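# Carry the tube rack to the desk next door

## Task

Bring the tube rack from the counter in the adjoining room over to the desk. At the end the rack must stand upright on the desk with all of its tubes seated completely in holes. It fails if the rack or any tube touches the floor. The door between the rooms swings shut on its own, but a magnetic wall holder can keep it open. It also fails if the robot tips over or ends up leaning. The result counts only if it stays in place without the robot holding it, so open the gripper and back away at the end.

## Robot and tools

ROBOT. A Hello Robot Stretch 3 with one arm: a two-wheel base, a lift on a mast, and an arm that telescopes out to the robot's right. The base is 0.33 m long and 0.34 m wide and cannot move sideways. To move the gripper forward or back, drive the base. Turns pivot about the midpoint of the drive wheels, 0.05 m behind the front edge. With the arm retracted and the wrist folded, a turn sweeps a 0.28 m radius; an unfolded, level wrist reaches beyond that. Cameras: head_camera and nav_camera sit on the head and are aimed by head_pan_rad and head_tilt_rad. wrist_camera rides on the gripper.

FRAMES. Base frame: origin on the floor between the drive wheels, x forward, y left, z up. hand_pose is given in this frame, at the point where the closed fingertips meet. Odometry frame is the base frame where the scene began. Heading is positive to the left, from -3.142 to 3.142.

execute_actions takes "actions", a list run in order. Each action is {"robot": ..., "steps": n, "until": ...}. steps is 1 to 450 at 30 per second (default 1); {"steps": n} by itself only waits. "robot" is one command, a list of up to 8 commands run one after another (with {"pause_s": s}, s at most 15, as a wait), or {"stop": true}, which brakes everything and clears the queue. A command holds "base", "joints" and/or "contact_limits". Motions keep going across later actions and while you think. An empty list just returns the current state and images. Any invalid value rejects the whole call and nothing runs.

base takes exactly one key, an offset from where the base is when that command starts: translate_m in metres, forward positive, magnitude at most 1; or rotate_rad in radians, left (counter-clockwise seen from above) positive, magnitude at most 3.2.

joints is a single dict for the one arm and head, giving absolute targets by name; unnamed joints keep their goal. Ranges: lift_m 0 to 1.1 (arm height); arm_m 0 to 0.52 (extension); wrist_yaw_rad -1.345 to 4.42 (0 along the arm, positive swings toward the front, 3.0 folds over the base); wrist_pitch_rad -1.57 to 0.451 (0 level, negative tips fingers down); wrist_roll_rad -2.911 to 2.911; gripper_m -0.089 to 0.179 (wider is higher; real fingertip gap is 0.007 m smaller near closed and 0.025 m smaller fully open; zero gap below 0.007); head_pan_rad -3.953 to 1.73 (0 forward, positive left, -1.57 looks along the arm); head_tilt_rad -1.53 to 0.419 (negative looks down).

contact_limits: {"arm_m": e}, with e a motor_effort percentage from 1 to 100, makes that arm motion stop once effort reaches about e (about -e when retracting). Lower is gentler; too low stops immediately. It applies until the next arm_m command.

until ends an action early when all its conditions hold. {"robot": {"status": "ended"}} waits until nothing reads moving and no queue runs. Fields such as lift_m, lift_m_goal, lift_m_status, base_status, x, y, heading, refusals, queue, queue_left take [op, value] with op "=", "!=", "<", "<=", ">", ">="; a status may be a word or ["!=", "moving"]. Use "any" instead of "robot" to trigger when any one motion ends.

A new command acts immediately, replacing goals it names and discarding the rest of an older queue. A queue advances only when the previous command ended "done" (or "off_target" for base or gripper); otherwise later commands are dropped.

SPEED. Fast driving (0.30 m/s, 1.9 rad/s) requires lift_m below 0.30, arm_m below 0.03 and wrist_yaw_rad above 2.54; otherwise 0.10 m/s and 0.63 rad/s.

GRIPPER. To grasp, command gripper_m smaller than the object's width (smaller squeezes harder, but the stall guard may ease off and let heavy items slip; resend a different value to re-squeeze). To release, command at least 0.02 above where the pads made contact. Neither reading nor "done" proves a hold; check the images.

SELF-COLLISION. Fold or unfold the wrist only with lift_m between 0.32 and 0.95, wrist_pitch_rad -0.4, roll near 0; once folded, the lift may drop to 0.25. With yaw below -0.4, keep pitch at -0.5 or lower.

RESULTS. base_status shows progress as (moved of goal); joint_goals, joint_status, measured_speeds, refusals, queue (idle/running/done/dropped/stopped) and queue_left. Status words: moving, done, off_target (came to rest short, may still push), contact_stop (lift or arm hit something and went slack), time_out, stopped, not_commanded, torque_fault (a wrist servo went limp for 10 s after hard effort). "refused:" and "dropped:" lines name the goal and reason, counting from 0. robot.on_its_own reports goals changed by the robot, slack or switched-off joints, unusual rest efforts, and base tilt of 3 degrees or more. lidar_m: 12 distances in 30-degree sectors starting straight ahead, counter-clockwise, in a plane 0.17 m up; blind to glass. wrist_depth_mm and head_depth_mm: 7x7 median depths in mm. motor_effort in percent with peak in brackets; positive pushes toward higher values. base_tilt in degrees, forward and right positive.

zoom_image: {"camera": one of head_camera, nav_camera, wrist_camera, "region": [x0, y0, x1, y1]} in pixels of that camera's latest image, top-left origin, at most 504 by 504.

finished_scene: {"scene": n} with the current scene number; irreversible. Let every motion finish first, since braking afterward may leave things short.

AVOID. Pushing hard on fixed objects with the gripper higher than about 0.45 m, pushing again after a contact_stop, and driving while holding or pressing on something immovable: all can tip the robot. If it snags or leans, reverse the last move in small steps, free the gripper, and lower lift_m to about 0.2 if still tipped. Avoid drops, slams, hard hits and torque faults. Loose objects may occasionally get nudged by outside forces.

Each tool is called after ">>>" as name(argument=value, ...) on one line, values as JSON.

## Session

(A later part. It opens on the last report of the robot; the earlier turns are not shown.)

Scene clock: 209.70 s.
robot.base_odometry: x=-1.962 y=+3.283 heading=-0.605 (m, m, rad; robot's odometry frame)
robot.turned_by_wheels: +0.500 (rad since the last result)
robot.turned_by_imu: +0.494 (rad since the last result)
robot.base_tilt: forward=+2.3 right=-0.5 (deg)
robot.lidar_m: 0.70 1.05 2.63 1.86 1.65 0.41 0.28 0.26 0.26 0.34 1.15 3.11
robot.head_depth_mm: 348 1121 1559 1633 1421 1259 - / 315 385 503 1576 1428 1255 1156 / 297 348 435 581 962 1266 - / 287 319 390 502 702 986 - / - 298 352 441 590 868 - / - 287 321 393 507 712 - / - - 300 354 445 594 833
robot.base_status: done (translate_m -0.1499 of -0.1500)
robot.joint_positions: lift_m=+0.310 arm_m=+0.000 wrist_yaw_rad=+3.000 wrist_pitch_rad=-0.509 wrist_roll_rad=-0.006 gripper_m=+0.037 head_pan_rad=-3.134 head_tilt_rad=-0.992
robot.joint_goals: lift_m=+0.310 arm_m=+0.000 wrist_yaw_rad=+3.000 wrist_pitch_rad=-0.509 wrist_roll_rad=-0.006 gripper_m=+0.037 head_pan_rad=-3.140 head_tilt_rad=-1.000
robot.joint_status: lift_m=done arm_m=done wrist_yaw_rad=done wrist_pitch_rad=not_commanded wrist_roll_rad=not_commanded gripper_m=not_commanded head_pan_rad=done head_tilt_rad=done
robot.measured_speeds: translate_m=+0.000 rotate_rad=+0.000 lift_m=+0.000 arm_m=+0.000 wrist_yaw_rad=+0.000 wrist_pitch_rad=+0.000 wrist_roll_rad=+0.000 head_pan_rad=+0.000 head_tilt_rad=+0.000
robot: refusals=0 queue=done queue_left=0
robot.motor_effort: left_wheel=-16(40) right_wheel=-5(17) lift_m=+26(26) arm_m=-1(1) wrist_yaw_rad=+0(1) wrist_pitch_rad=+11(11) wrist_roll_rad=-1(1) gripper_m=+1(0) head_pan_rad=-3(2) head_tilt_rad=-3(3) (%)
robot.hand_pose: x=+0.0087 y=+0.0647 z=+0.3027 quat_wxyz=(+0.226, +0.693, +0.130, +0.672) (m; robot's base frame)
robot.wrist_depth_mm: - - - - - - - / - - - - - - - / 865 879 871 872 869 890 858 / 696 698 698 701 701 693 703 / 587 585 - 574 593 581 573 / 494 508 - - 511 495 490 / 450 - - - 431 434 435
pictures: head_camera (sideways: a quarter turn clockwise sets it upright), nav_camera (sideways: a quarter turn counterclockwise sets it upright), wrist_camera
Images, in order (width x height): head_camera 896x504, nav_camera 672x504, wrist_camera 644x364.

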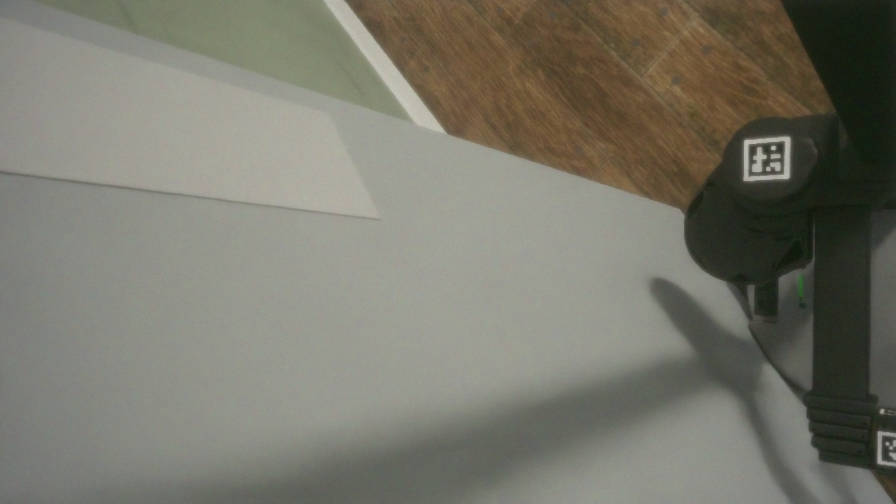

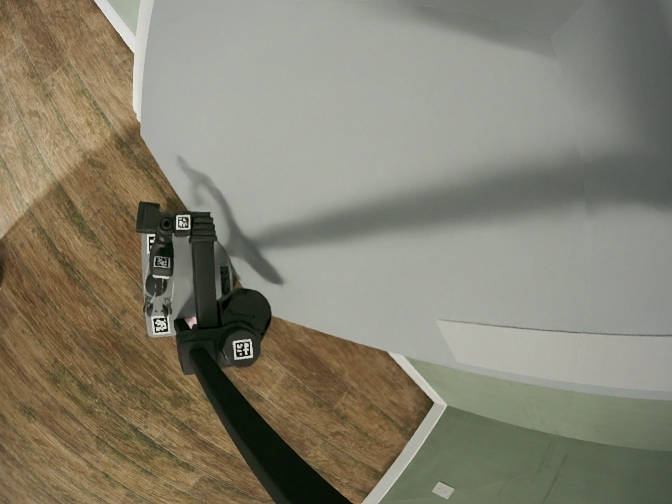

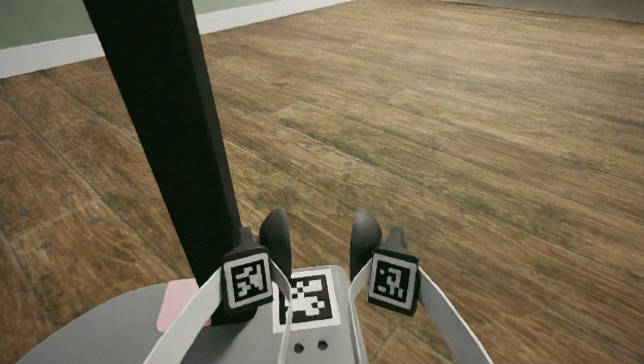

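>>> execute_actions(actions=[{"robot":[{"base":{"rotate_rad":0.4}},{"base":{"translate_m":-0.1},"joints":{"head_tilt_rad":-0.8,"head_pan_rad":-3.5}}],"steps":450,"until":{"robot":{"status":"ended"}}}])

Scene clock: 215.87 s.
robot.base_odometry: x=-2.060 y=+3.304 heading=-0.206 (m, m, rad; robot's odometry frame)
robot.turned_by_wheels: +0.399 (rad since the last result)
robot.turned_by_imu: +0.407 (rad since the last result)
robot.base_tilt: forward=+2.4 right=-0.6 (deg)
robot.lidar_m: 0.91 2.70 1.96 1.62 0.99 0.34 0.27 0.27 0.29 0.44 3.14 0.78
robot.head_depth_mm: 626 746 929 1225 1550 1364 - / 552 662 800 1011 1375 1346 1200 / 333 386 460 589 1107 1320 1166 / 302 344 401 480 602 797 1102 / 286 312 358 419 506 639 817 / - 292 321 370 436 531 680 / - - 296 331 384 455 560
robot.base_status: off_target (translate_m -0.0993 of -0.1000)
robot.joint_positions: lift_m=+0.310 arm_m=+0.000 wrist_yaw_rad=+3.000 wrist_pitch_rad=-0.509 wrist_roll_rad=-0.006 gripper_m=+0.037 head_pan_rad=-3.494 head_tilt_rad=-0.801
robot.joint_goals: lift_m=+0.310 arm_m=+0.000 wrist_yaw_rad=+3.000 wrist_pitch_rad=-0.509 wrist_roll_rad=-0.006 gripper_m=+0.037 head_pan_rad=-3.500 head_tilt_rad=-0.800
robot.joint_status: lift_m=done arm_m=done wrist_yaw_rad=done wrist_pitch_rad=not_commanded wrist_roll_rad=not_commanded gripper_m=not_commanded head_pan_rad=done head_tilt_rad=done
robot.measured_speeds: translate_m=+0.000 rotate_rad=+0.000 lift_m=+0.000 arm_m=+0.000 wrist_yaw_rad=+0.000 wrist_pitch_rad=+0.000 wrist_roll_rad=+0.000 head_pan_rad=+0.000 head_tilt_rad=+0.000
robot: refusals=0 queue=done queue_left=0
robot.on_its_own: left_wheel is at rest, and its effort (-100) is outside its rest range (-18 to +18); right_wheel is at rest, and its effort (-53) is outside its rest range (-18 to +18)
robot.motor_effort: left_wheel=-100(100) right_wheel=-53(73) lift_m=+27(27) arm_m=-1(1) wrist_yaw_rad=-1(1) wrist_pitch_rad=+11(11) wrist_roll_rad=-1(1) gripper_m=+0(0) head_pan_rad=-3(24) head_tilt_rad=+0(14) (%)
robot.hand_pose: x=+0.0086 y=+0.0647 z=+0.3027 quat_wxyz=(+0.226, +0.693, +0.130, +0.672) (m; robot's base frame)
robot.wrist_depth_mm: - - - - - - - / - - - - - - - / 878 881 882 878 856 874 850 / 702 713 696 697 692 700 696 / 588 578 - 578 589 581 568 / 492 506 - - 511 488 495 / 447 - - - 429 435 430
pictures: head_camera (sideways: a quarter turn clockwise sets it upright), nav_camera (sideways: a quarter turn counterclockwise sets it upright), wrist_camera
Images, in order (width x height): head_camera 896x504, nav_camera 672x504, wrist_camera 644x364.

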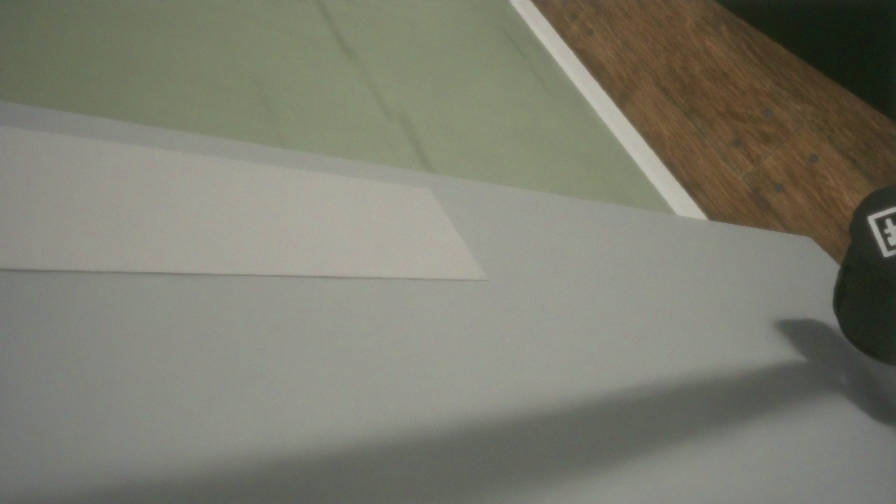

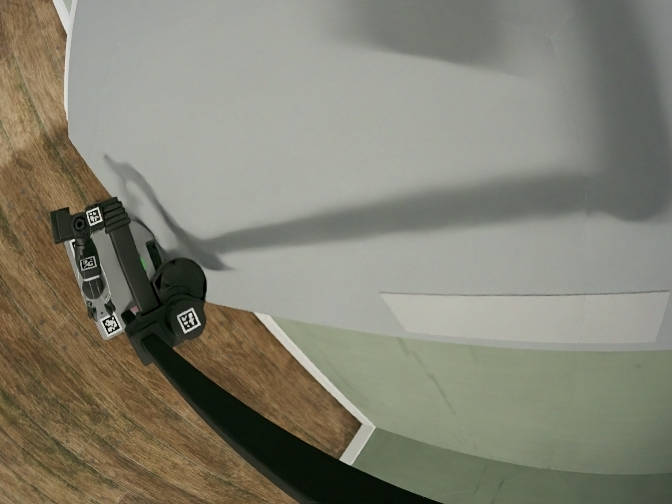

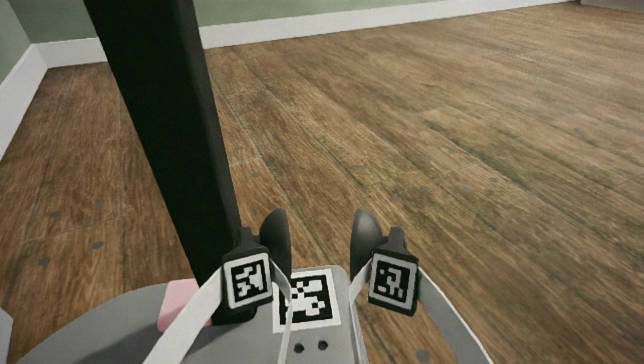

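Hit the stop — likely latched. Move forward and check.

>>> execute_actions(actions=[{"robot":{"base":{"translate_m":0.35},"joints":{"head_tilt_rad":-0.4,"head_pan_rad":-3.1}},"steps":450,"until":{"robot":{"status":"ended"}}},{"steps":30}])

Scene clock: 223.23 s.
robot.base_odometry: x=-1.717 y=+3.232 heading=-0.205 (m, m, rad; robot's odometry frame)
robot.turned_by_wheels: +0.001 (rad since the last result)
robot.turned_by_imu: +0.001 (rad since the last result)
robot.base_tilt: forward=+2.4 right=-0.6 (deg)
robot.lidar_m: 0.71 2.37 2.09 1.73 1.73 0.75 0.60 0.59 0.63 1.38 3.02 0.47
robot.head_depth_mm: 594 638 694 918 1018 1120 1249 / 568 610 656 712 781 859 987 / 543 581 625 674 735 805 891 / 522 555 594 644 695 759 830 / 504 534 569 611 658 713 783 / 483 512 545 582 626 679 735 / 465 493 523 558 598 645 698
robot.base_status: done (translate_m +0.3500 of +0.3500)
robot.joint_positions: lift_m=+0.310 arm_m=+0.000 wrist_yaw_rad=+3.000 wrist_pitch_rad=-0.509 wrist_roll_rad=-0.006 gripper_m=+0.037 head_pan_rad=-3.107 head_tilt_rad=-0.408
robot.joint_goals: lift_m=+0.310 arm_m=+0.000 wrist_yaw_rad=+3.000 wrist_pitch_rad=-0.509 wrist_roll_rad=-0.006 gripper_m=+0.037 head_pan_rad=-3.100 head_tilt_rad=-0.400
robot.joint_status: lift_m=done arm_m=done wrist_yaw_rad=done wrist_pitch_rad=not_commanded wrist_roll_rad=not_commanded gripper_m=not_commanded head_pan_rad=done head_tilt_rad=done
robot.measured_speeds: translate_m=+0.000 rotate_rad=+0.000 lift_m=+0.000 arm_m=+0.000 wrist_yaw_rad=+0.000 wrist_pitch_rad=+0.000 wrist_roll_rad=+0.000 head_pan_rad=+0.000 head_tilt_rad=+0.000
robot: refusals=0 queue=done queue_left=0
robot.motor_effort: left_wheel=-1(100) right_wheel=+0(52) lift_m=+27(27) arm_m=-1(1) wrist_yaw_rad=-1(0) wrist_pitch_rad=+11(11) wrist_roll_rad=-1(1) gripper_m=+1(0) head_pan_rad=+2(25) head_tilt_rad=+3(21) (%)
robot.hand_pose: x=+0.0086 y=+0.0647 z=+0.3027 quat_wxyz=(+0.226, +0.693, +0.130, +0.672) (m; robot's base frame)
robot.wrist_depth_mm: - - - - - - - / - - - - - - - / 866 868 860 876 864 870 865 / 691 702 689 694 700 698 698 / 578 581 - 569 585 572 582 / 494 512 - - 503 496 499 / 442 - - - 436 438 437
pictures: head_camera (sideways: a quarter turn clockwise sets it upright), nav_camera (sideways: a quarter turn counterclockwise sets it upright), wrist_camera
Images, in order (width x height): head_camera 896x504, nav_camera 672x504, wrist_camera 644x364.

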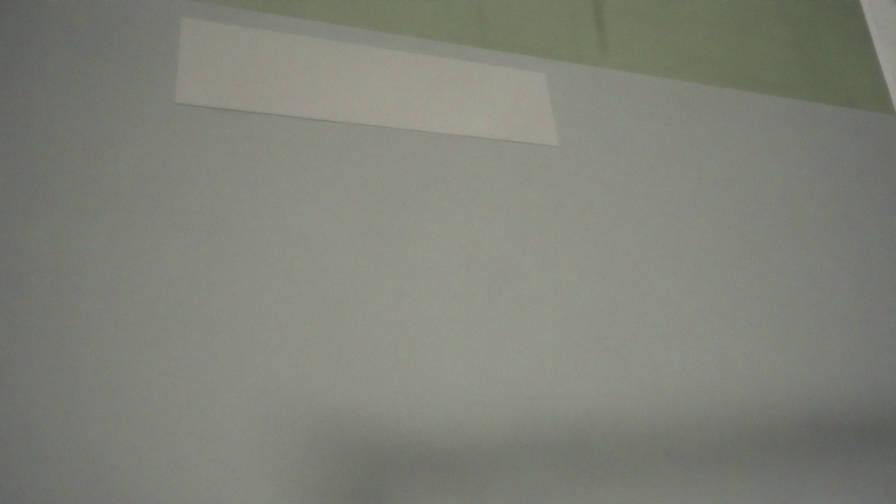

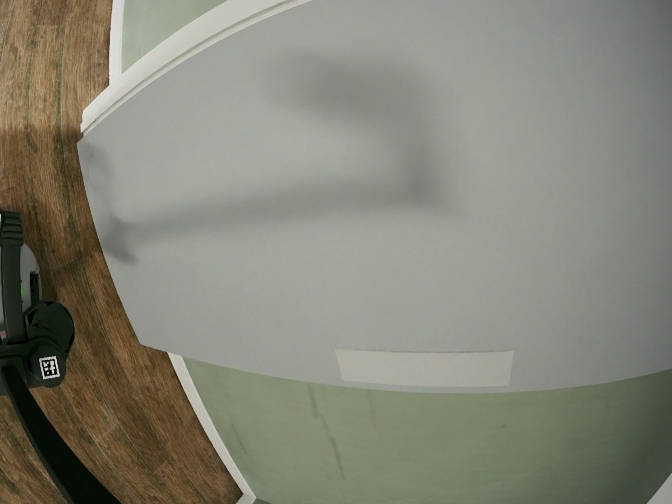

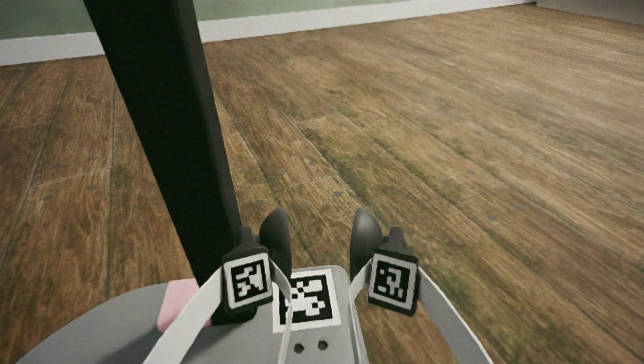

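Held. Now look at the room.

>>> execute_actions(actions=[{"robot":{"joints":{"lift_m":0.25,"head_tilt_rad":-0.3,"head_pan_rad":0.9}},"steps":450,"until":{"robot":{"status":"ended"}}}])

Scene clock: 226.97 s.
robot.base_odometry: x=-1.717 y=+3.232 heading=-0.205 (m, m, rad; robot's odometry frame)
robot.turned_by_wheels: +0.000 (rad since the last result)
robot.turned_by_imu: -0.001 (rad since the last result)
robot.base_tilt: forward=+2.5 right=-0.6 (deg)
robot.lidar_m: 0.72 2.37 2.08 1.73 1.73 0.75 0.59 0.59 0.64 1.38 3.02 0.47
robot.head_depth_mm: 2663 2742 2876 2346 2438 2127 1623 / 2837 2903 3007 2505 2617 2102 1610 / 2957 3086 3140 2647 2777 2118 1605 / 2981 3182 3283 2874 2889 2111 1608 / 2561 2694 2830 2958 2883 2083 1594 / 2233 2341 2415 2545 2636 2044 1577 / 2003 2066 2142 2235 2316 2051 1572
robot.base_status: done (translate_m +0.3500 of +0.3500)
robot.joint_positions: lift_m=+0.250 arm_m=+0.000 wrist_yaw_rad=+3.000 wrist_pitch_rad=-0.509 wrist_roll_rad=-0.006 gripper_m=+0.037 head_pan_rad=+0.893 head_tilt_rad=-0.310
robot.joint_goals: lift_m=+0.250 arm_m=+0.000 wrist_yaw_rad=+3.000 wrist_pitch_rad=-0.509 wrist_roll_rad=-0.006 gripper_m=+0.037 head_pan_rad=+0.900 head_tilt_rad=-0.300
robot.joint_status: lift_m=done arm_m=done wrist_yaw_rad=done wrist_pitch_rad=not_commanded wrist_roll_rad=not_commanded gripper_m=not_commanded head_pan_rad=done head_tilt_rad=done
robot.measured_speeds: translate_m=+0.000 rotate_rad=+0.000 lift_m=+0.000 arm_m=+0.000 wrist_yaw_rad=+0.000 wrist_pitch_rad=+0.000 wrist_roll_rad=+0.000 head_pan_rad=+0.000 head_tilt_rad=+0.000
robot: refusals=0 queue=done queue_left=0
robot.motor_effort: left_wheel=-1(1) right_wheel=+0(0) lift_m=+22(27) arm_m=-1(0) wrist_yaw_rad=+0(0) wrist_pitch_rad=+11(11) wrist_roll_rad=-1(1) gripper_m=+0(0) head_pan_rad=+2(36) head_tilt_rad=+4(12) (%)
robot.hand_pose: x=+0.0086 y=+0.0647 z=+0.2429 quat_wxyz=(+0.226, +0.693, +0.130, +0.672) (m; robot's base frame)
robot.wrist_depth_mm: - - - - - - - / - - - - - - - / 749 758 755 773 755 749 762 / 612 610 602 599 596 595 604 / 498 524 - 526 512 501 501 / - - - - 438 432 428 / - - - - 370 374 377
pictures: head_camera (sideways: a quarter turn clockwise sets it upright), nav_camera (sideways: a quarter turn counterclockwise sets it upright), wrist_camera
Images, in order (width x height): head_camera 896x504, nav_camera 672x504, wrist_camera 644x364.

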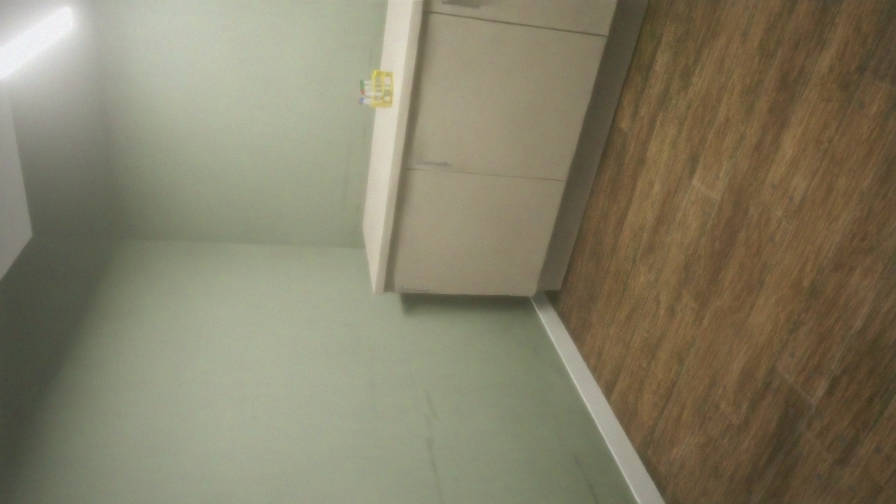

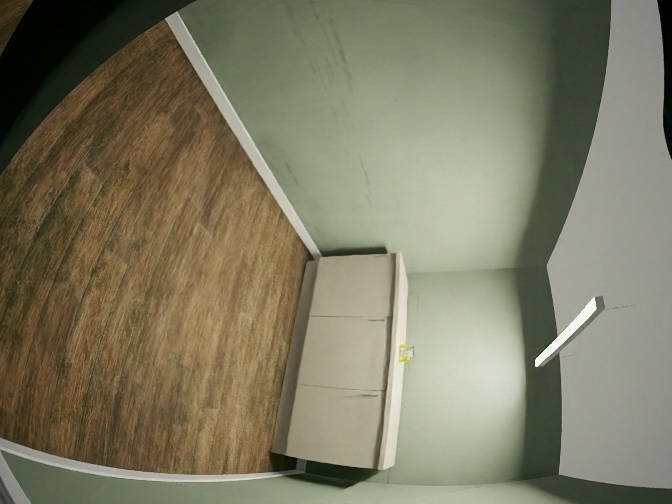

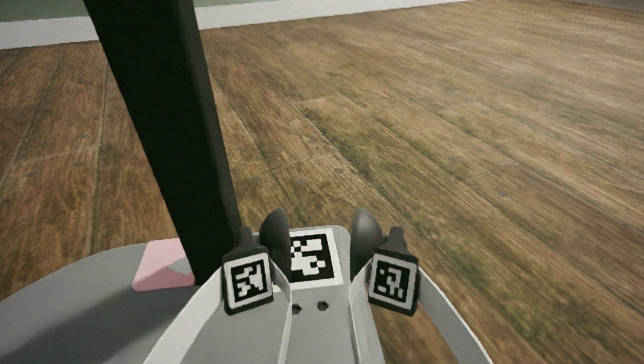

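>>> execute_actions(actions=[{"robot":[{"base":{"rotate_rad":0.77},"joints":{"head_pan_rad":-1.57,"head_tilt_rad":-0.5}},{"base":{"translate_m":1.0}},{"base":{"translate_m":0.95}},{"base":{"rotate_rad":1.05}}],"steps":450,"until":{"robot":{"status":"ended"}}}])

Scene clock: 249.43 s.
robot.base_odometry: x=-0.070 y=+4.276 heading=+1.615 (m, m, rad; robot's odometry frame)
robot.turned_by_wheels: +1.820 (rad since the last result)
robot.turned_by_imu: +1.825 (rad since the last result)
robot.base_tilt: forward=+2.5 right=-0.6 (deg)
robot.lidar_m: 0.90 0.92 1.18 2.40 1.88 1.31 1.22 0.97 0.68 0.64 0.65 0.86
robot.head_depth_mm: 1086 1170 1276 961 765 848 955 / 1070 1164 1256 951 752 833 945 / 1064 1147 1243 886 745 822 927 / 1053 1130 1220 833 738 811 915 / 1042 1127 1208 841 731 801 905 / 1031 1112 1191 906 721 792 894 / 1024 1104 1179 896 716 780 879
robot.base_status: done (rotate_rad +1.0499 of +1.0500)
robot.joint_positions: lift_m=+0.250 arm_m=+0.000 wrist_yaw_rad=+3.000 wrist_pitch_rad=-0.509 wrist_roll_rad=-0.006 gripper_m=+0.037 head_pan_rad=-1.563 head_tilt_rad=-0.495
robot.joint_goals: lift_m=+0.250 arm_m=+0.000 wrist_yaw_rad=+3.000 wrist_pitch_rad=-0.509 wrist_roll_rad=-0.006 gripper_m=+0.037 head_pan_rad=-1.570 head_tilt_rad=-0.500
robot.joint_status: lift_m=done arm_m=done wrist_yaw_rad=done wrist_pitch_rad=not_commanded wrist_roll_rad=not_commanded gripper_m=not_commanded head_pan_rad=done head_tilt_rad=done
robot.measured_speeds: translate_m=+0.000 rotate_rad=+0.000 lift_m=+0.000 arm_m=+0.000 wrist_yaw_rad=+0.000 wrist_pitch_rad=+0.000 wrist_roll_rad=+0.000 head_pan_rad=+0.000 head_tilt_rad=+0.000
robot: refusals=0 queue=done queue_left=0
robot.motor_effort: left_wheel=-3(14) right_wheel=+2(7) lift_m=+22(22) arm_m=-1(1) wrist_yaw_rad=+0(1) wrist_pitch_rad=+11(11) wrist_roll_rad=-1(1) gripper_m=+0(1) head_pan_rad=-3(34) head_tilt_rad=-2(14) (%)
robot.hand_pose: x=+0.0086 y=+0.0647 z=+0.2429 quat_wxyz=(+0.226, +0.693, +0.130, +0.672) (m; robot's base frame)
robot.wrist_depth_mm: - - - - - - 852 / - - - - - - 840 / 756 743 759 752 752 764 743 / 599 603 599 607 605 597 596 / 499 515 - 526 506 496 496 / - - - - 437 427 430 / - - - - 373 374 369
pictures: head_camera (sideways: a quarter turn clockwise sets it upright), nav_camera (sideways: a quarter turn counterclockwise sets it upright), wrist_camera
Images, in order (width x height): head_camera 896x504, nav_camera 672x504, wrist_camera 644x364.

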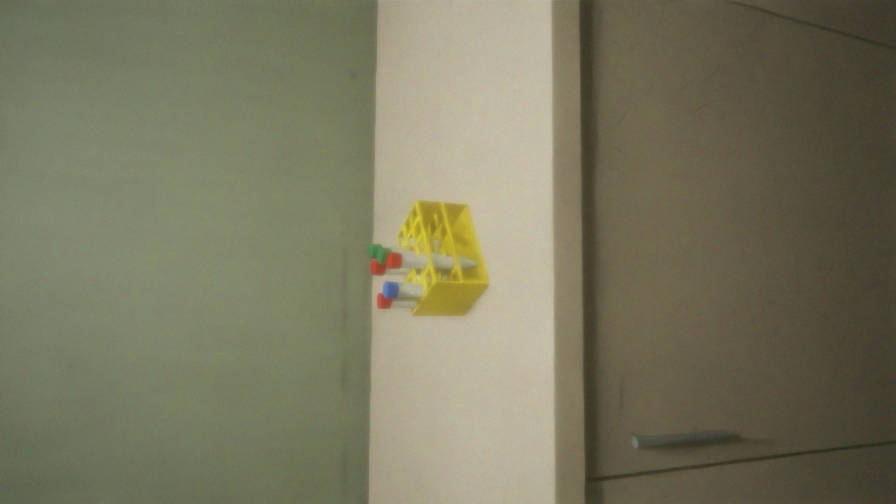

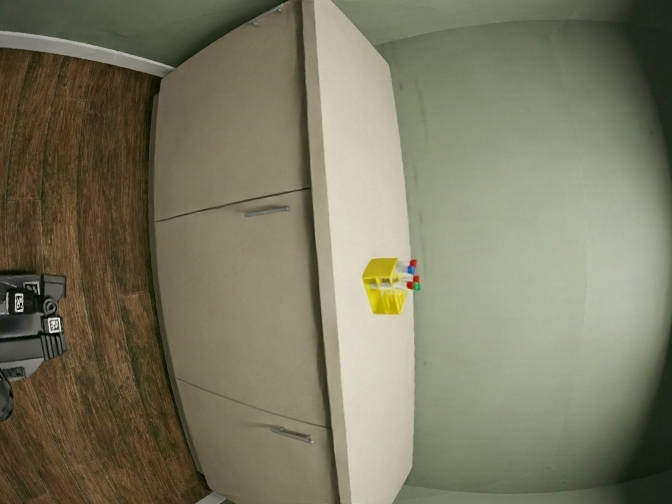

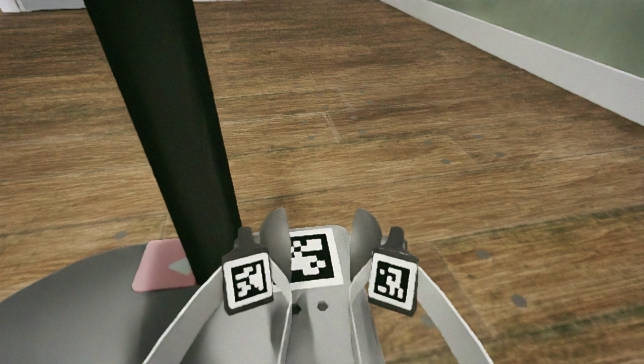

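>>> zoom_image(camera="head_camera", region=[340, 180, 520, 340])

Region (340, 180, 520, 340) of head_camera's 896x504 image, scaled by 2.800, with more detail than that image has.

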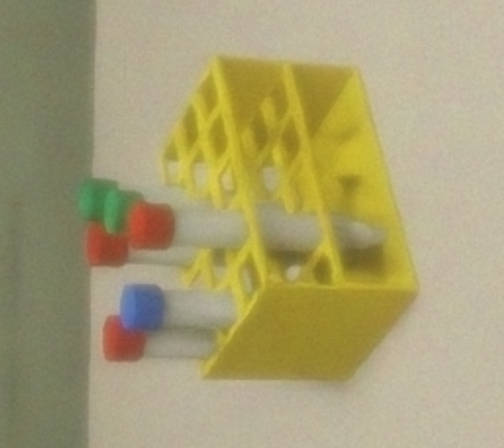

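>>> execute_actions(actions=[{"robot":[{"joints":{"lift_m":0.9,"wrist_pitch_rad":-0.4,"wrist_roll_rad":0}},{"joints":{"wrist_yaw_rad":0}},{"joints":{"lift_m":1.1,"gripper_m":0.15,"head_tilt_rad":-0.65}},{"joints":{"arm_m":0.15,"wrist_pitch_rad":-0.6}}],"steps":450,"until":{"robot":{"status":"ended"}}}])

Scene clock: 271.33 s.
robot.base_odometry: x=-0.070 y=+4.276 heading=+1.615 (m, m, rad; robot's odometry frame)
robot.turned_by_wheels: +0.000 (rad since the last result)
robot.turned_by_imu: -0.005 (rad since the last result)
robot.base_tilt: forward=+2.6 right=-0.3 (deg)
robot.lidar_m: 0.90 0.91 1.18 2.40 1.88 1.31 1.22 0.97 0.68 0.64 0.65 0.86
robot.head_depth_mm: - - 974 769 856 1017 1229 / - - 1019 763 849 999 1195 / - - - 753 838 990 1195 / 1042 - - 745 826 971 1192 / 1037 1142 1045 737 819 966 1180 / 1031 1133 972 731 797 950 1184 / 1017 1130 956 725 801 942 1147
robot.base_status: done (rotate_rad +1.0499 of +1.0500)
robot.joint_positions: lift_m=+1.098 arm_m=+0.150 wrist_yaw_rad=+0.001 wrist_pitch_rad=-0.613 wrist_roll_rad=-0.003 gripper_m=+0.150 head_pan_rad=-1.563 head_tilt_rad=-0.642
robot.joint_goals: lift_m=+1.100 arm_m=+0.150 wrist_yaw_rad=+0.000 wrist_pitch_rad=-0.600 wrist_roll_rad=+0.000 gripper_m=+0.150 head_pan_rad=-1.570 head_tilt_rad=-0.650
robot.joint_status: lift_m=done arm_m=done wrist_yaw_rad=done wrist_pitch_rad=done wrist_roll_rad=done gripper_m=done head_pan_rad=done head_tilt_rad=done
robot.measured_speeds: translate_m=+0.000 rotate_rad=+0.000 lift_m=+0.000 arm_m=+0.000 wrist_yaw_rad=+0.000 wrist_pitch_rad=+0.000 wrist_roll_rad=+0.000 head_pan_rad=+0.000 head_tilt_rad=+0.000
robot: refusals=0 queue=done queue_left=0
robot.motor_effort: left_wheel=-4(4) right_wheel=+2(2) lift_m=+31(32) arm_m=+3(0) wrist_yaw_rad=-1(0) wrist_pitch_rad=+8(18) wrist_roll_rad=+1(1) gripper_m=+1(83) head_pan_rad=-2(3) head_tilt_rad=-3(14) (%)
robot.hand_pose: x=-0.0214 y=-0.4904 z=+1.0693 quat_wxyz=(+0.675, +0.214, -0.673, -0.213) (m; robot's base frame)
robot.wrist_depth_mm: 754 757 767 782 789 815 801 / 632 633 650 444 652 644 650 / 516 516 518 479 514 515 518 / 435 432 430 425 432 430 432 / 370 378 384 378 384 393 390 / 443 - 474 479 502 - 519 / 571 598 608 625 647 682 704
pictures: head_camera (sideways: a quarter turn clockwise sets it upright), nav_camera (sideways: a quarter turn counterclockwise sets it upright), wrist_camera
Images, in order (width x height): head_camera 896x504, nav_camera 672x504, wrist_camera 644x364.

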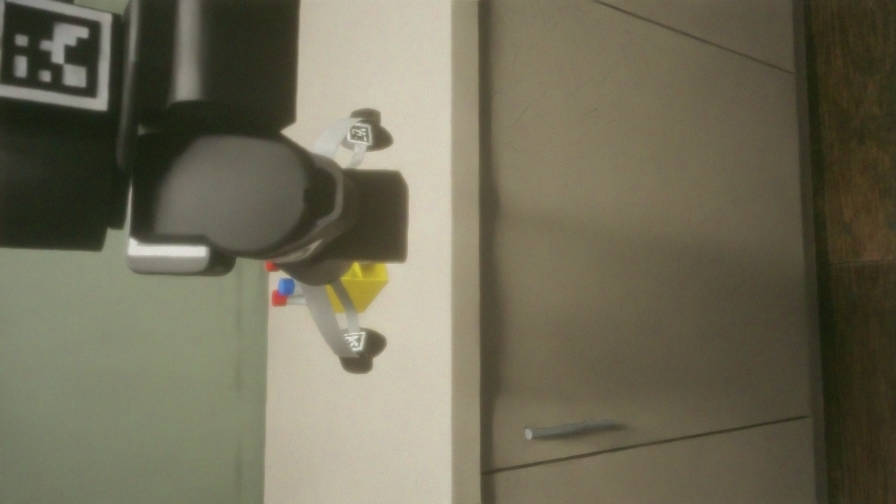

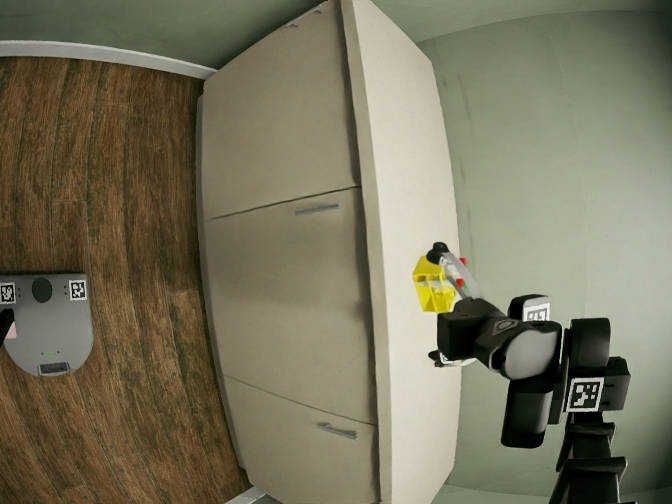

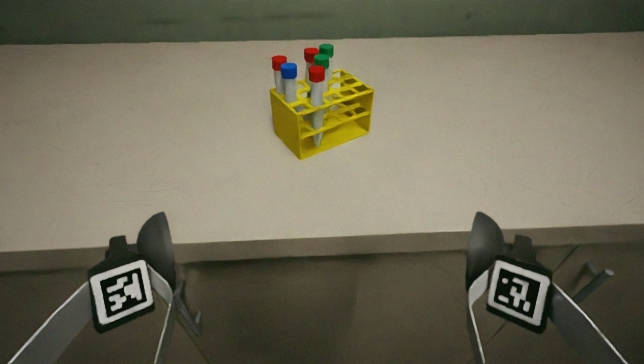

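>>> execute_actions(actions=[{"robot":[{"joints":{"arm_m":0.33,"wrist_pitch_rad":-1.0,"wrist_yaw_rad":0.5},"base":{"translate_m":-0.1}}],"steps":450,"until":{"robot":{"status":"ended"}}}])

Scene clock: 277.23 s.
robot.base_odometry: x=-0.065 y=+4.176 heading=+1.615 (m, m, rad; robot's odometry frame)
robot.turned_by_wheels: +0.000 (rad since the last result)
robot.turned_by_imu: -0.002 (rad since the last result)
robot.base_tilt: forward=+2.5 right=-0.5 (deg)
robot.lidar_m: 0.99 1.02 1.31 2.38 1.75 1.20 1.13 0.98 0.68 0.65 0.66 0.87
robot.head_depth_mm: 1112 1202 1037 776 856 1023 1231 / - 1211 1028 767 855 1009 1232 / - 1216 955 762 846 998 1198 / 1057 - 874 753 837 986 1187 / 1050 1170 831 746 826 970 1184 / 1033 1142 916 713 816 960 1173 / 1028 1132 957 732 806 945 1169
robot.base_status: done (translate_m -0.1000 of -0.1000)
robot.joint_positions: lift_m=+1.098 arm_m=+0.330 wrist_yaw_rad=+0.499 wrist_pitch_rad=-1.006 wrist_roll_rad=-0.003 gripper_m=+0.150 head_pan_rad=-1.563 head_tilt_rad=-0.642
robot.joint_goals: lift_m=+1.100 arm_m=+0.330 wrist_yaw_rad=+0.500 wrist_pitch_rad=-1.000 wrist_roll_rad=+0.000 gripper_m=+0.150 head_pan_rad=-1.570 head_tilt_rad=-0.650
robot.joint_status: lift_m=done arm_m=done wrist_yaw_rad=done wrist_pitch_rad=done wrist_roll_rad=done gripper_m=done head_pan_rad=done head_tilt_rad=done
robot.measured_speeds: translate_m=+0.000 rotate_rad=+0.000 lift_m=+0.000 arm_m=+0.000 wrist_yaw_rad=+0.000 wrist_pitch_rad=+0.000 wrist_roll_rad=+0.000 head_pan_rad=+0.000 head_tilt_rad=+0.000
robot: refusals=0 queue=done queue_left=0
robot.motor_effort: left_wheel=-4(10) right_wheel=+2(4) lift_m=+31(31) arm_m=+2(6) wrist_yaw_rad=+1(3) wrist_pitch_rad=+4(8) wrist_roll_rad=+1(1) gripper_m=-1(1) head_pan_rad=-3(3) head_tilt_rad=-3(3) (%)
robot.hand_pose: x=+0.0342 y=-0.5773 z=+1.0070 quat_wxyz=(+0.685, +0.484, -0.515, -0.177) (m; robot's base frame)
robot.wrist_depth_mm: 361 360 357 350 295 354 360 / 337 332 330 333 328 334 330 / 738 320 307 308 308 306 309 / - 822 315 289 285 288 284 / - - 906 423 268 270 265 / - - - - 446 - 250 / - - - - - 486 240
pictures: head_camera (sideways: a quarter turn clockwise sets it upright), nav_camera (sideways: a quarter turn counterclockwise sets it upright), wrist_camera
Images, in order (width x height): head_camera 896x504, nav_camera 672x504, wrist_camera 644x364.

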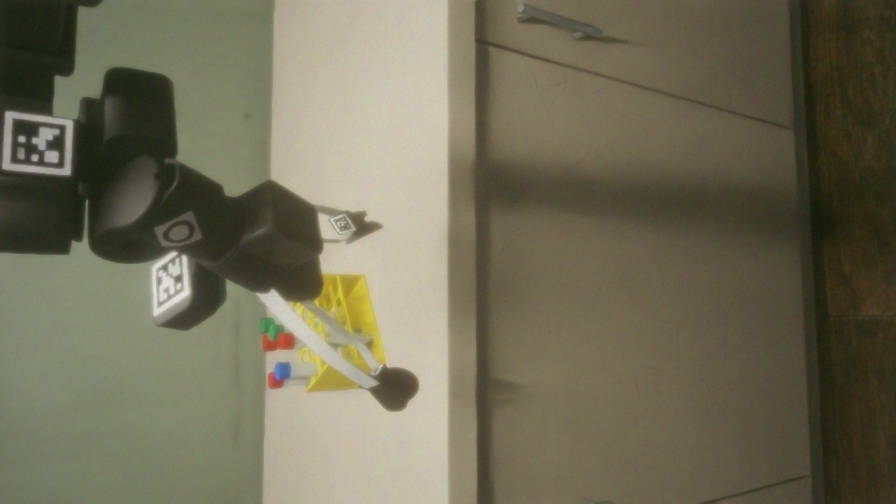

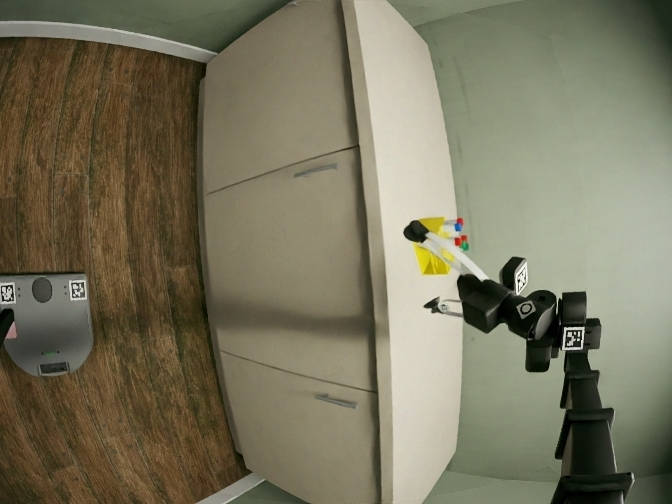

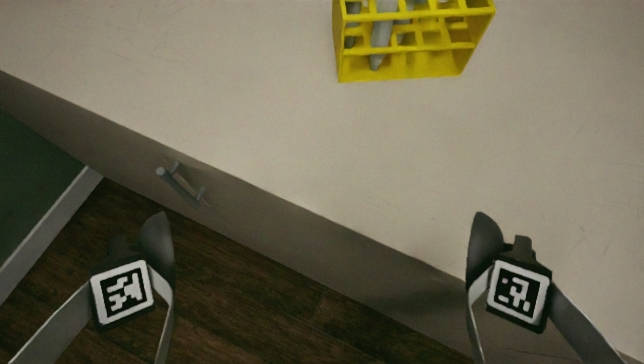

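>>> execute_actions(actions=[{"robot":[{"joints":{"arm_m":0.28}},{"joints":{"wrist_pitch_rad":-0.4,"gripper_m":0.179}},{"joints":{"lift_m":1.0}}],"steps":450,"until":{"robot":{"status":"ended"}}}])

Scene clock: 293.50 s.
robot.base_odometry: x=-0.065 y=+4.176 heading=+1.615 (m, m, rad; robot's odometry frame)
robot.turned_by_wheels: +0.000 (rad since the last result)
robot.turned_by_imu: -0.002 (rad since the last result)
robot.base_tilt: forward=+2.5 right=-0.6 (deg)
robot.lidar_m: 1.00 1.02 1.31 2.38 1.75 1.20 1.12 0.98 0.68 0.65 0.66 0.87
robot.head_depth_mm: 1081 1166 - 763 857 1025 1233 / 1070 1150 908 770 858 1014 1235 / 1062 1129 - 760 845 1000 1198 / 1051 1143 - 727 835 985 1192 / 1045 1138 821 743 827 975 1182 / 1036 1143 914 739 817 959 1180 / 1021 1135 986 731 805 946 1172
robot.base_status: done (translate_m -0.1000 of -0.1000)
robot.joint_positions: lift_m=+1.000 arm_m=+0.280 wrist_yaw_rad=+0.499 wrist_pitch_rad=-0.420 wrist_roll_rad=-0.003 gripper_m=+0.179 head_pan_rad=-1.563 head_tilt_rad=-0.642
robot.joint_goals: lift_m=+1.000 arm_m=+0.280 wrist_yaw_rad=+0.500 wrist_pitch_rad=-0.400 wrist_roll_rad=+0.000 gripper_m=+0.179 head_pan_rad=-1.570 head_tilt_rad=-0.650
robot.joint_status: lift_m=done arm_m=done wrist_yaw_rad=done wrist_pitch_rad=done wrist_roll_rad=done gripper_m=done head_pan_rad=done head_tilt_rad=done
robot.measured_speeds: translate_m=+0.000 rotate_rad=+0.000 lift_m=+0.000 arm_m=+0.000 wrist_yaw_rad=+0.000 wrist_pitch_rad=+0.000 wrist_roll_rad=+0.000 head_pan_rad=+0.000 head_tilt_rad=+0.000
robot: refusals=0 queue=done queue_left=0
robot.motor_effort: left_wheel=-3(4) right_wheel=+2(2) lift_m=+22(30) arm_m=-1(1) wrist_yaw_rad=+1(1) wrist_pitch_rad=+12(13) wrist_roll_rad=+1(1) gripper_m=+0(84) head_pan_rad=-3(3) head_tilt_rad=-2(3) (%)
robot.hand_pose: x=+0.0857 y=-0.6221 z=+1.0124 quat_wxyz=(+0.708, +0.314, -0.632, +0.028) (m; robot's base frame)
robot.wrist_depth_mm: 800 914 835 734 646 591 539 / 795 811 813 746 685 633 570 / 543 540 540 537 315 539 541 / 403 406 408 409 337 372 407 / 353 326 326 328 326 334 323 / 604 283 273 273 273 274 278 / 803 448 264 234 235 234 228
pictures: head_camera (sideways: a quarter turn clockwise sets it upright), nav_camera (sideways: a quarter turn counterclockwise sets it upright), wrist_camera
Images, in order (width x height): head_camera 896x504, nav_camera 672x504, wrist_camera 644x364.

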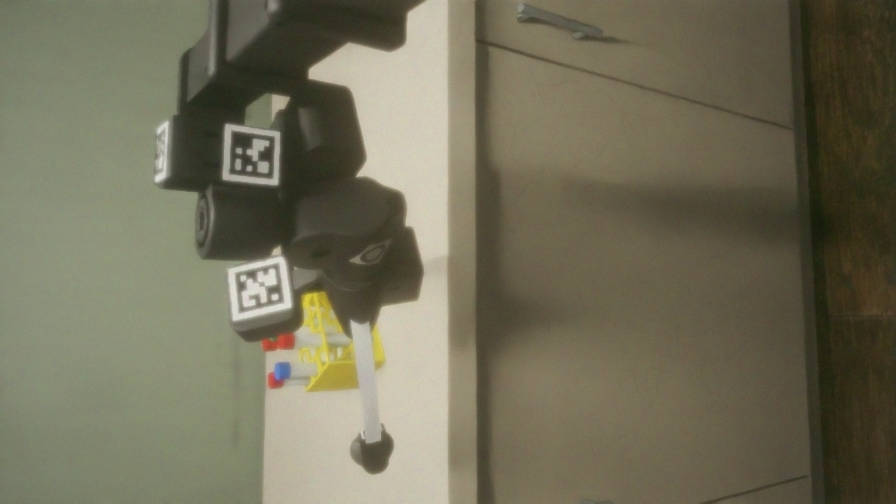

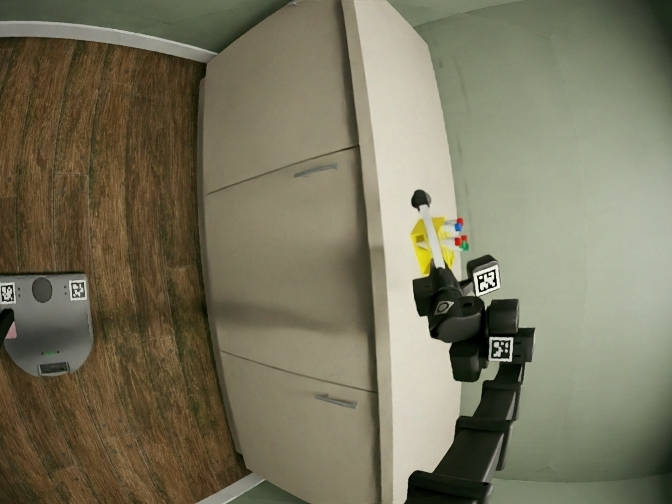

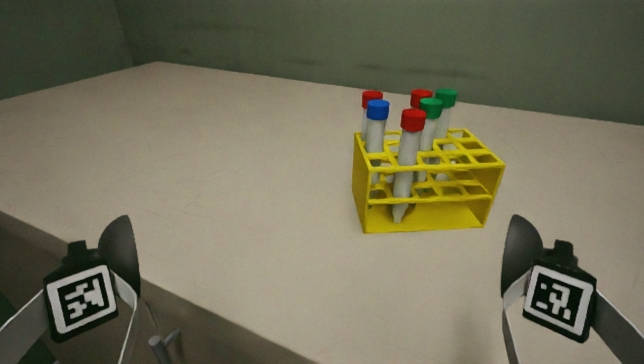

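>>> zoom_image(camera="wrist_camera", region=[330, 80, 520, 240])

Region (330, 80, 520, 240) of wrist_camera's 644x364 image, scaled by 2.653; it fills the top 424 rows of this view, and the rest is white.

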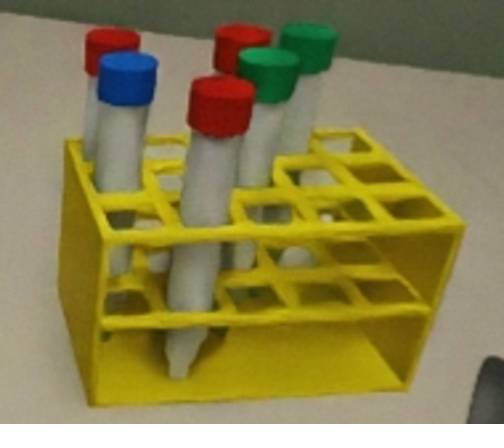

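>>> execute_actions(actions=[{"robot":[{"joints":{"arm_m":0.325},"base":{"translate_m":-0.09}},{"joints":{"lift_m":0.96}}],"steps":450,"until":{"robot":{"status":"ended"}}}])

Scene clock: 302.53 s.
robot.base_odometry: x=-0.061 y=+4.086 heading=+1.615 (m, m, rad; robot's odometry frame)
robot.turned_by_wheels: +0.000 (rad since the last result)
robot.turned_by_imu: -0.002 (rad since the last result)
robot.base_tilt: forward=+2.5 right=-0.5 (deg)
robot.lidar_m: 1.08 1.10 1.43 2.36 1.61 1.10 1.04 0.99 0.69 0.65 0.67 0.88
robot.head_depth_mm: 1090 1206 - - 876 1036 1232 / 1081 1178 - 771 862 1022 1224 / 1066 1166 - 767 857 1010 1220 / 1064 1167 - 729 842 997 1190 / 1051 1157 922 753 833 980 1186 / 1043 1147 824 729 824 973 1176 / 1033 1135 855 738 815 955 1168
robot.base_status: done (translate_m -0.0900 of -0.0900)
robot.joint_positions: lift_m=+0.960 arm_m=+0.325 wrist_yaw_rad=+0.499 wrist_pitch_rad=-0.420 wrist_roll_rad=-0.003 gripper_m=+0.179 head_pan_rad=-1.563 head_tilt_rad=-0.642
robot.joint_goals: lift_m=+0.960 arm_m=+0.325 wrist_yaw_rad=+0.500 wrist_pitch_rad=-0.400 wrist_roll_rad=+0.000 gripper_m=+0.179 head_pan_rad=-1.570 head_tilt_rad=-0.650
robot.joint_status: lift_m=done arm_m=done wrist_yaw_rad=done wrist_pitch_rad=done wrist_roll_rad=done gripper_m=done head_pan_rad=done head_tilt_rad=done
robot.measured_speeds: translate_m=+0.000 rotate_rad=+0.000 lift_m=+0.000 arm_m=+0.000 wrist_yaw_rad=+0.000 wrist_pitch_rad=+0.000 wrist_roll_rad=+0.000 head_pan_rad=+0.000 head_tilt_rad=+0.000
robot: refusals=0 queue=done queue_left=0
robot.motor_effort: left_wheel=-3(9) right_wheel=+2(3) lift_m=+22(22) arm_m=+3(3) wrist_yaw_rad=+0(1) wrist_pitch_rad=+12(13) wrist_roll_rad=+1(1) gripper_m=+1(0) head_pan_rad=-3(3) head_tilt_rad=-3(3) (%)
robot.hand_pose: x=+0.0857 y=-0.6666 z=+0.9724 quat_wxyz=(+0.708, +0.314, -0.632, +0.028) (m; robot's base frame)
robot.wrist_depth_mm: 873 902 768 699 625 558 516 / 664 663 603 324 639 595 549 / 449 446 421 313 416 440 442 / 335 337 335 315 320 332 338 / 271 271 269 269 269 278 268 / 389 225 224 224 224 224 229 / 557 316 193 193 192 194 188
pictures: head_camera (sideways: a quarter turn clockwise sets it upright), nav_camera (sideways: a quarter turn counterclockwise sets it upright), wrist_camera
Images, in order (width x height): head_camera 896x504, nav_camera 672x504, wrist_camera 644x364.

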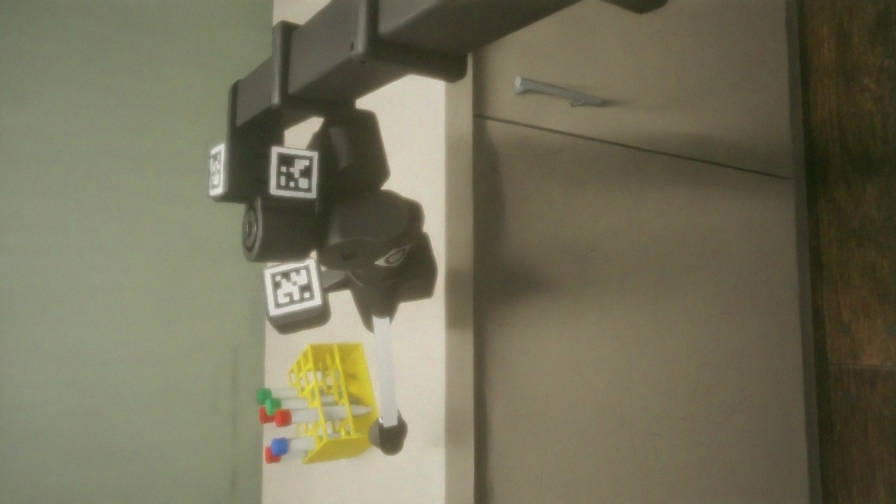

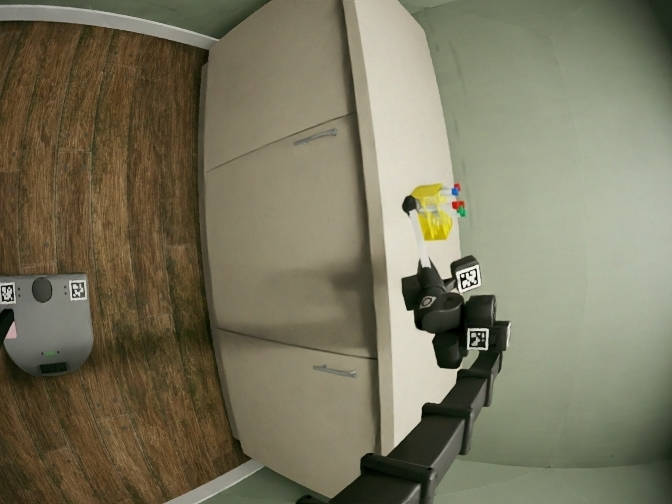

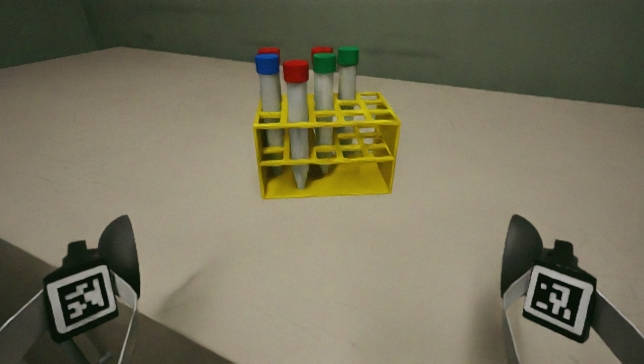

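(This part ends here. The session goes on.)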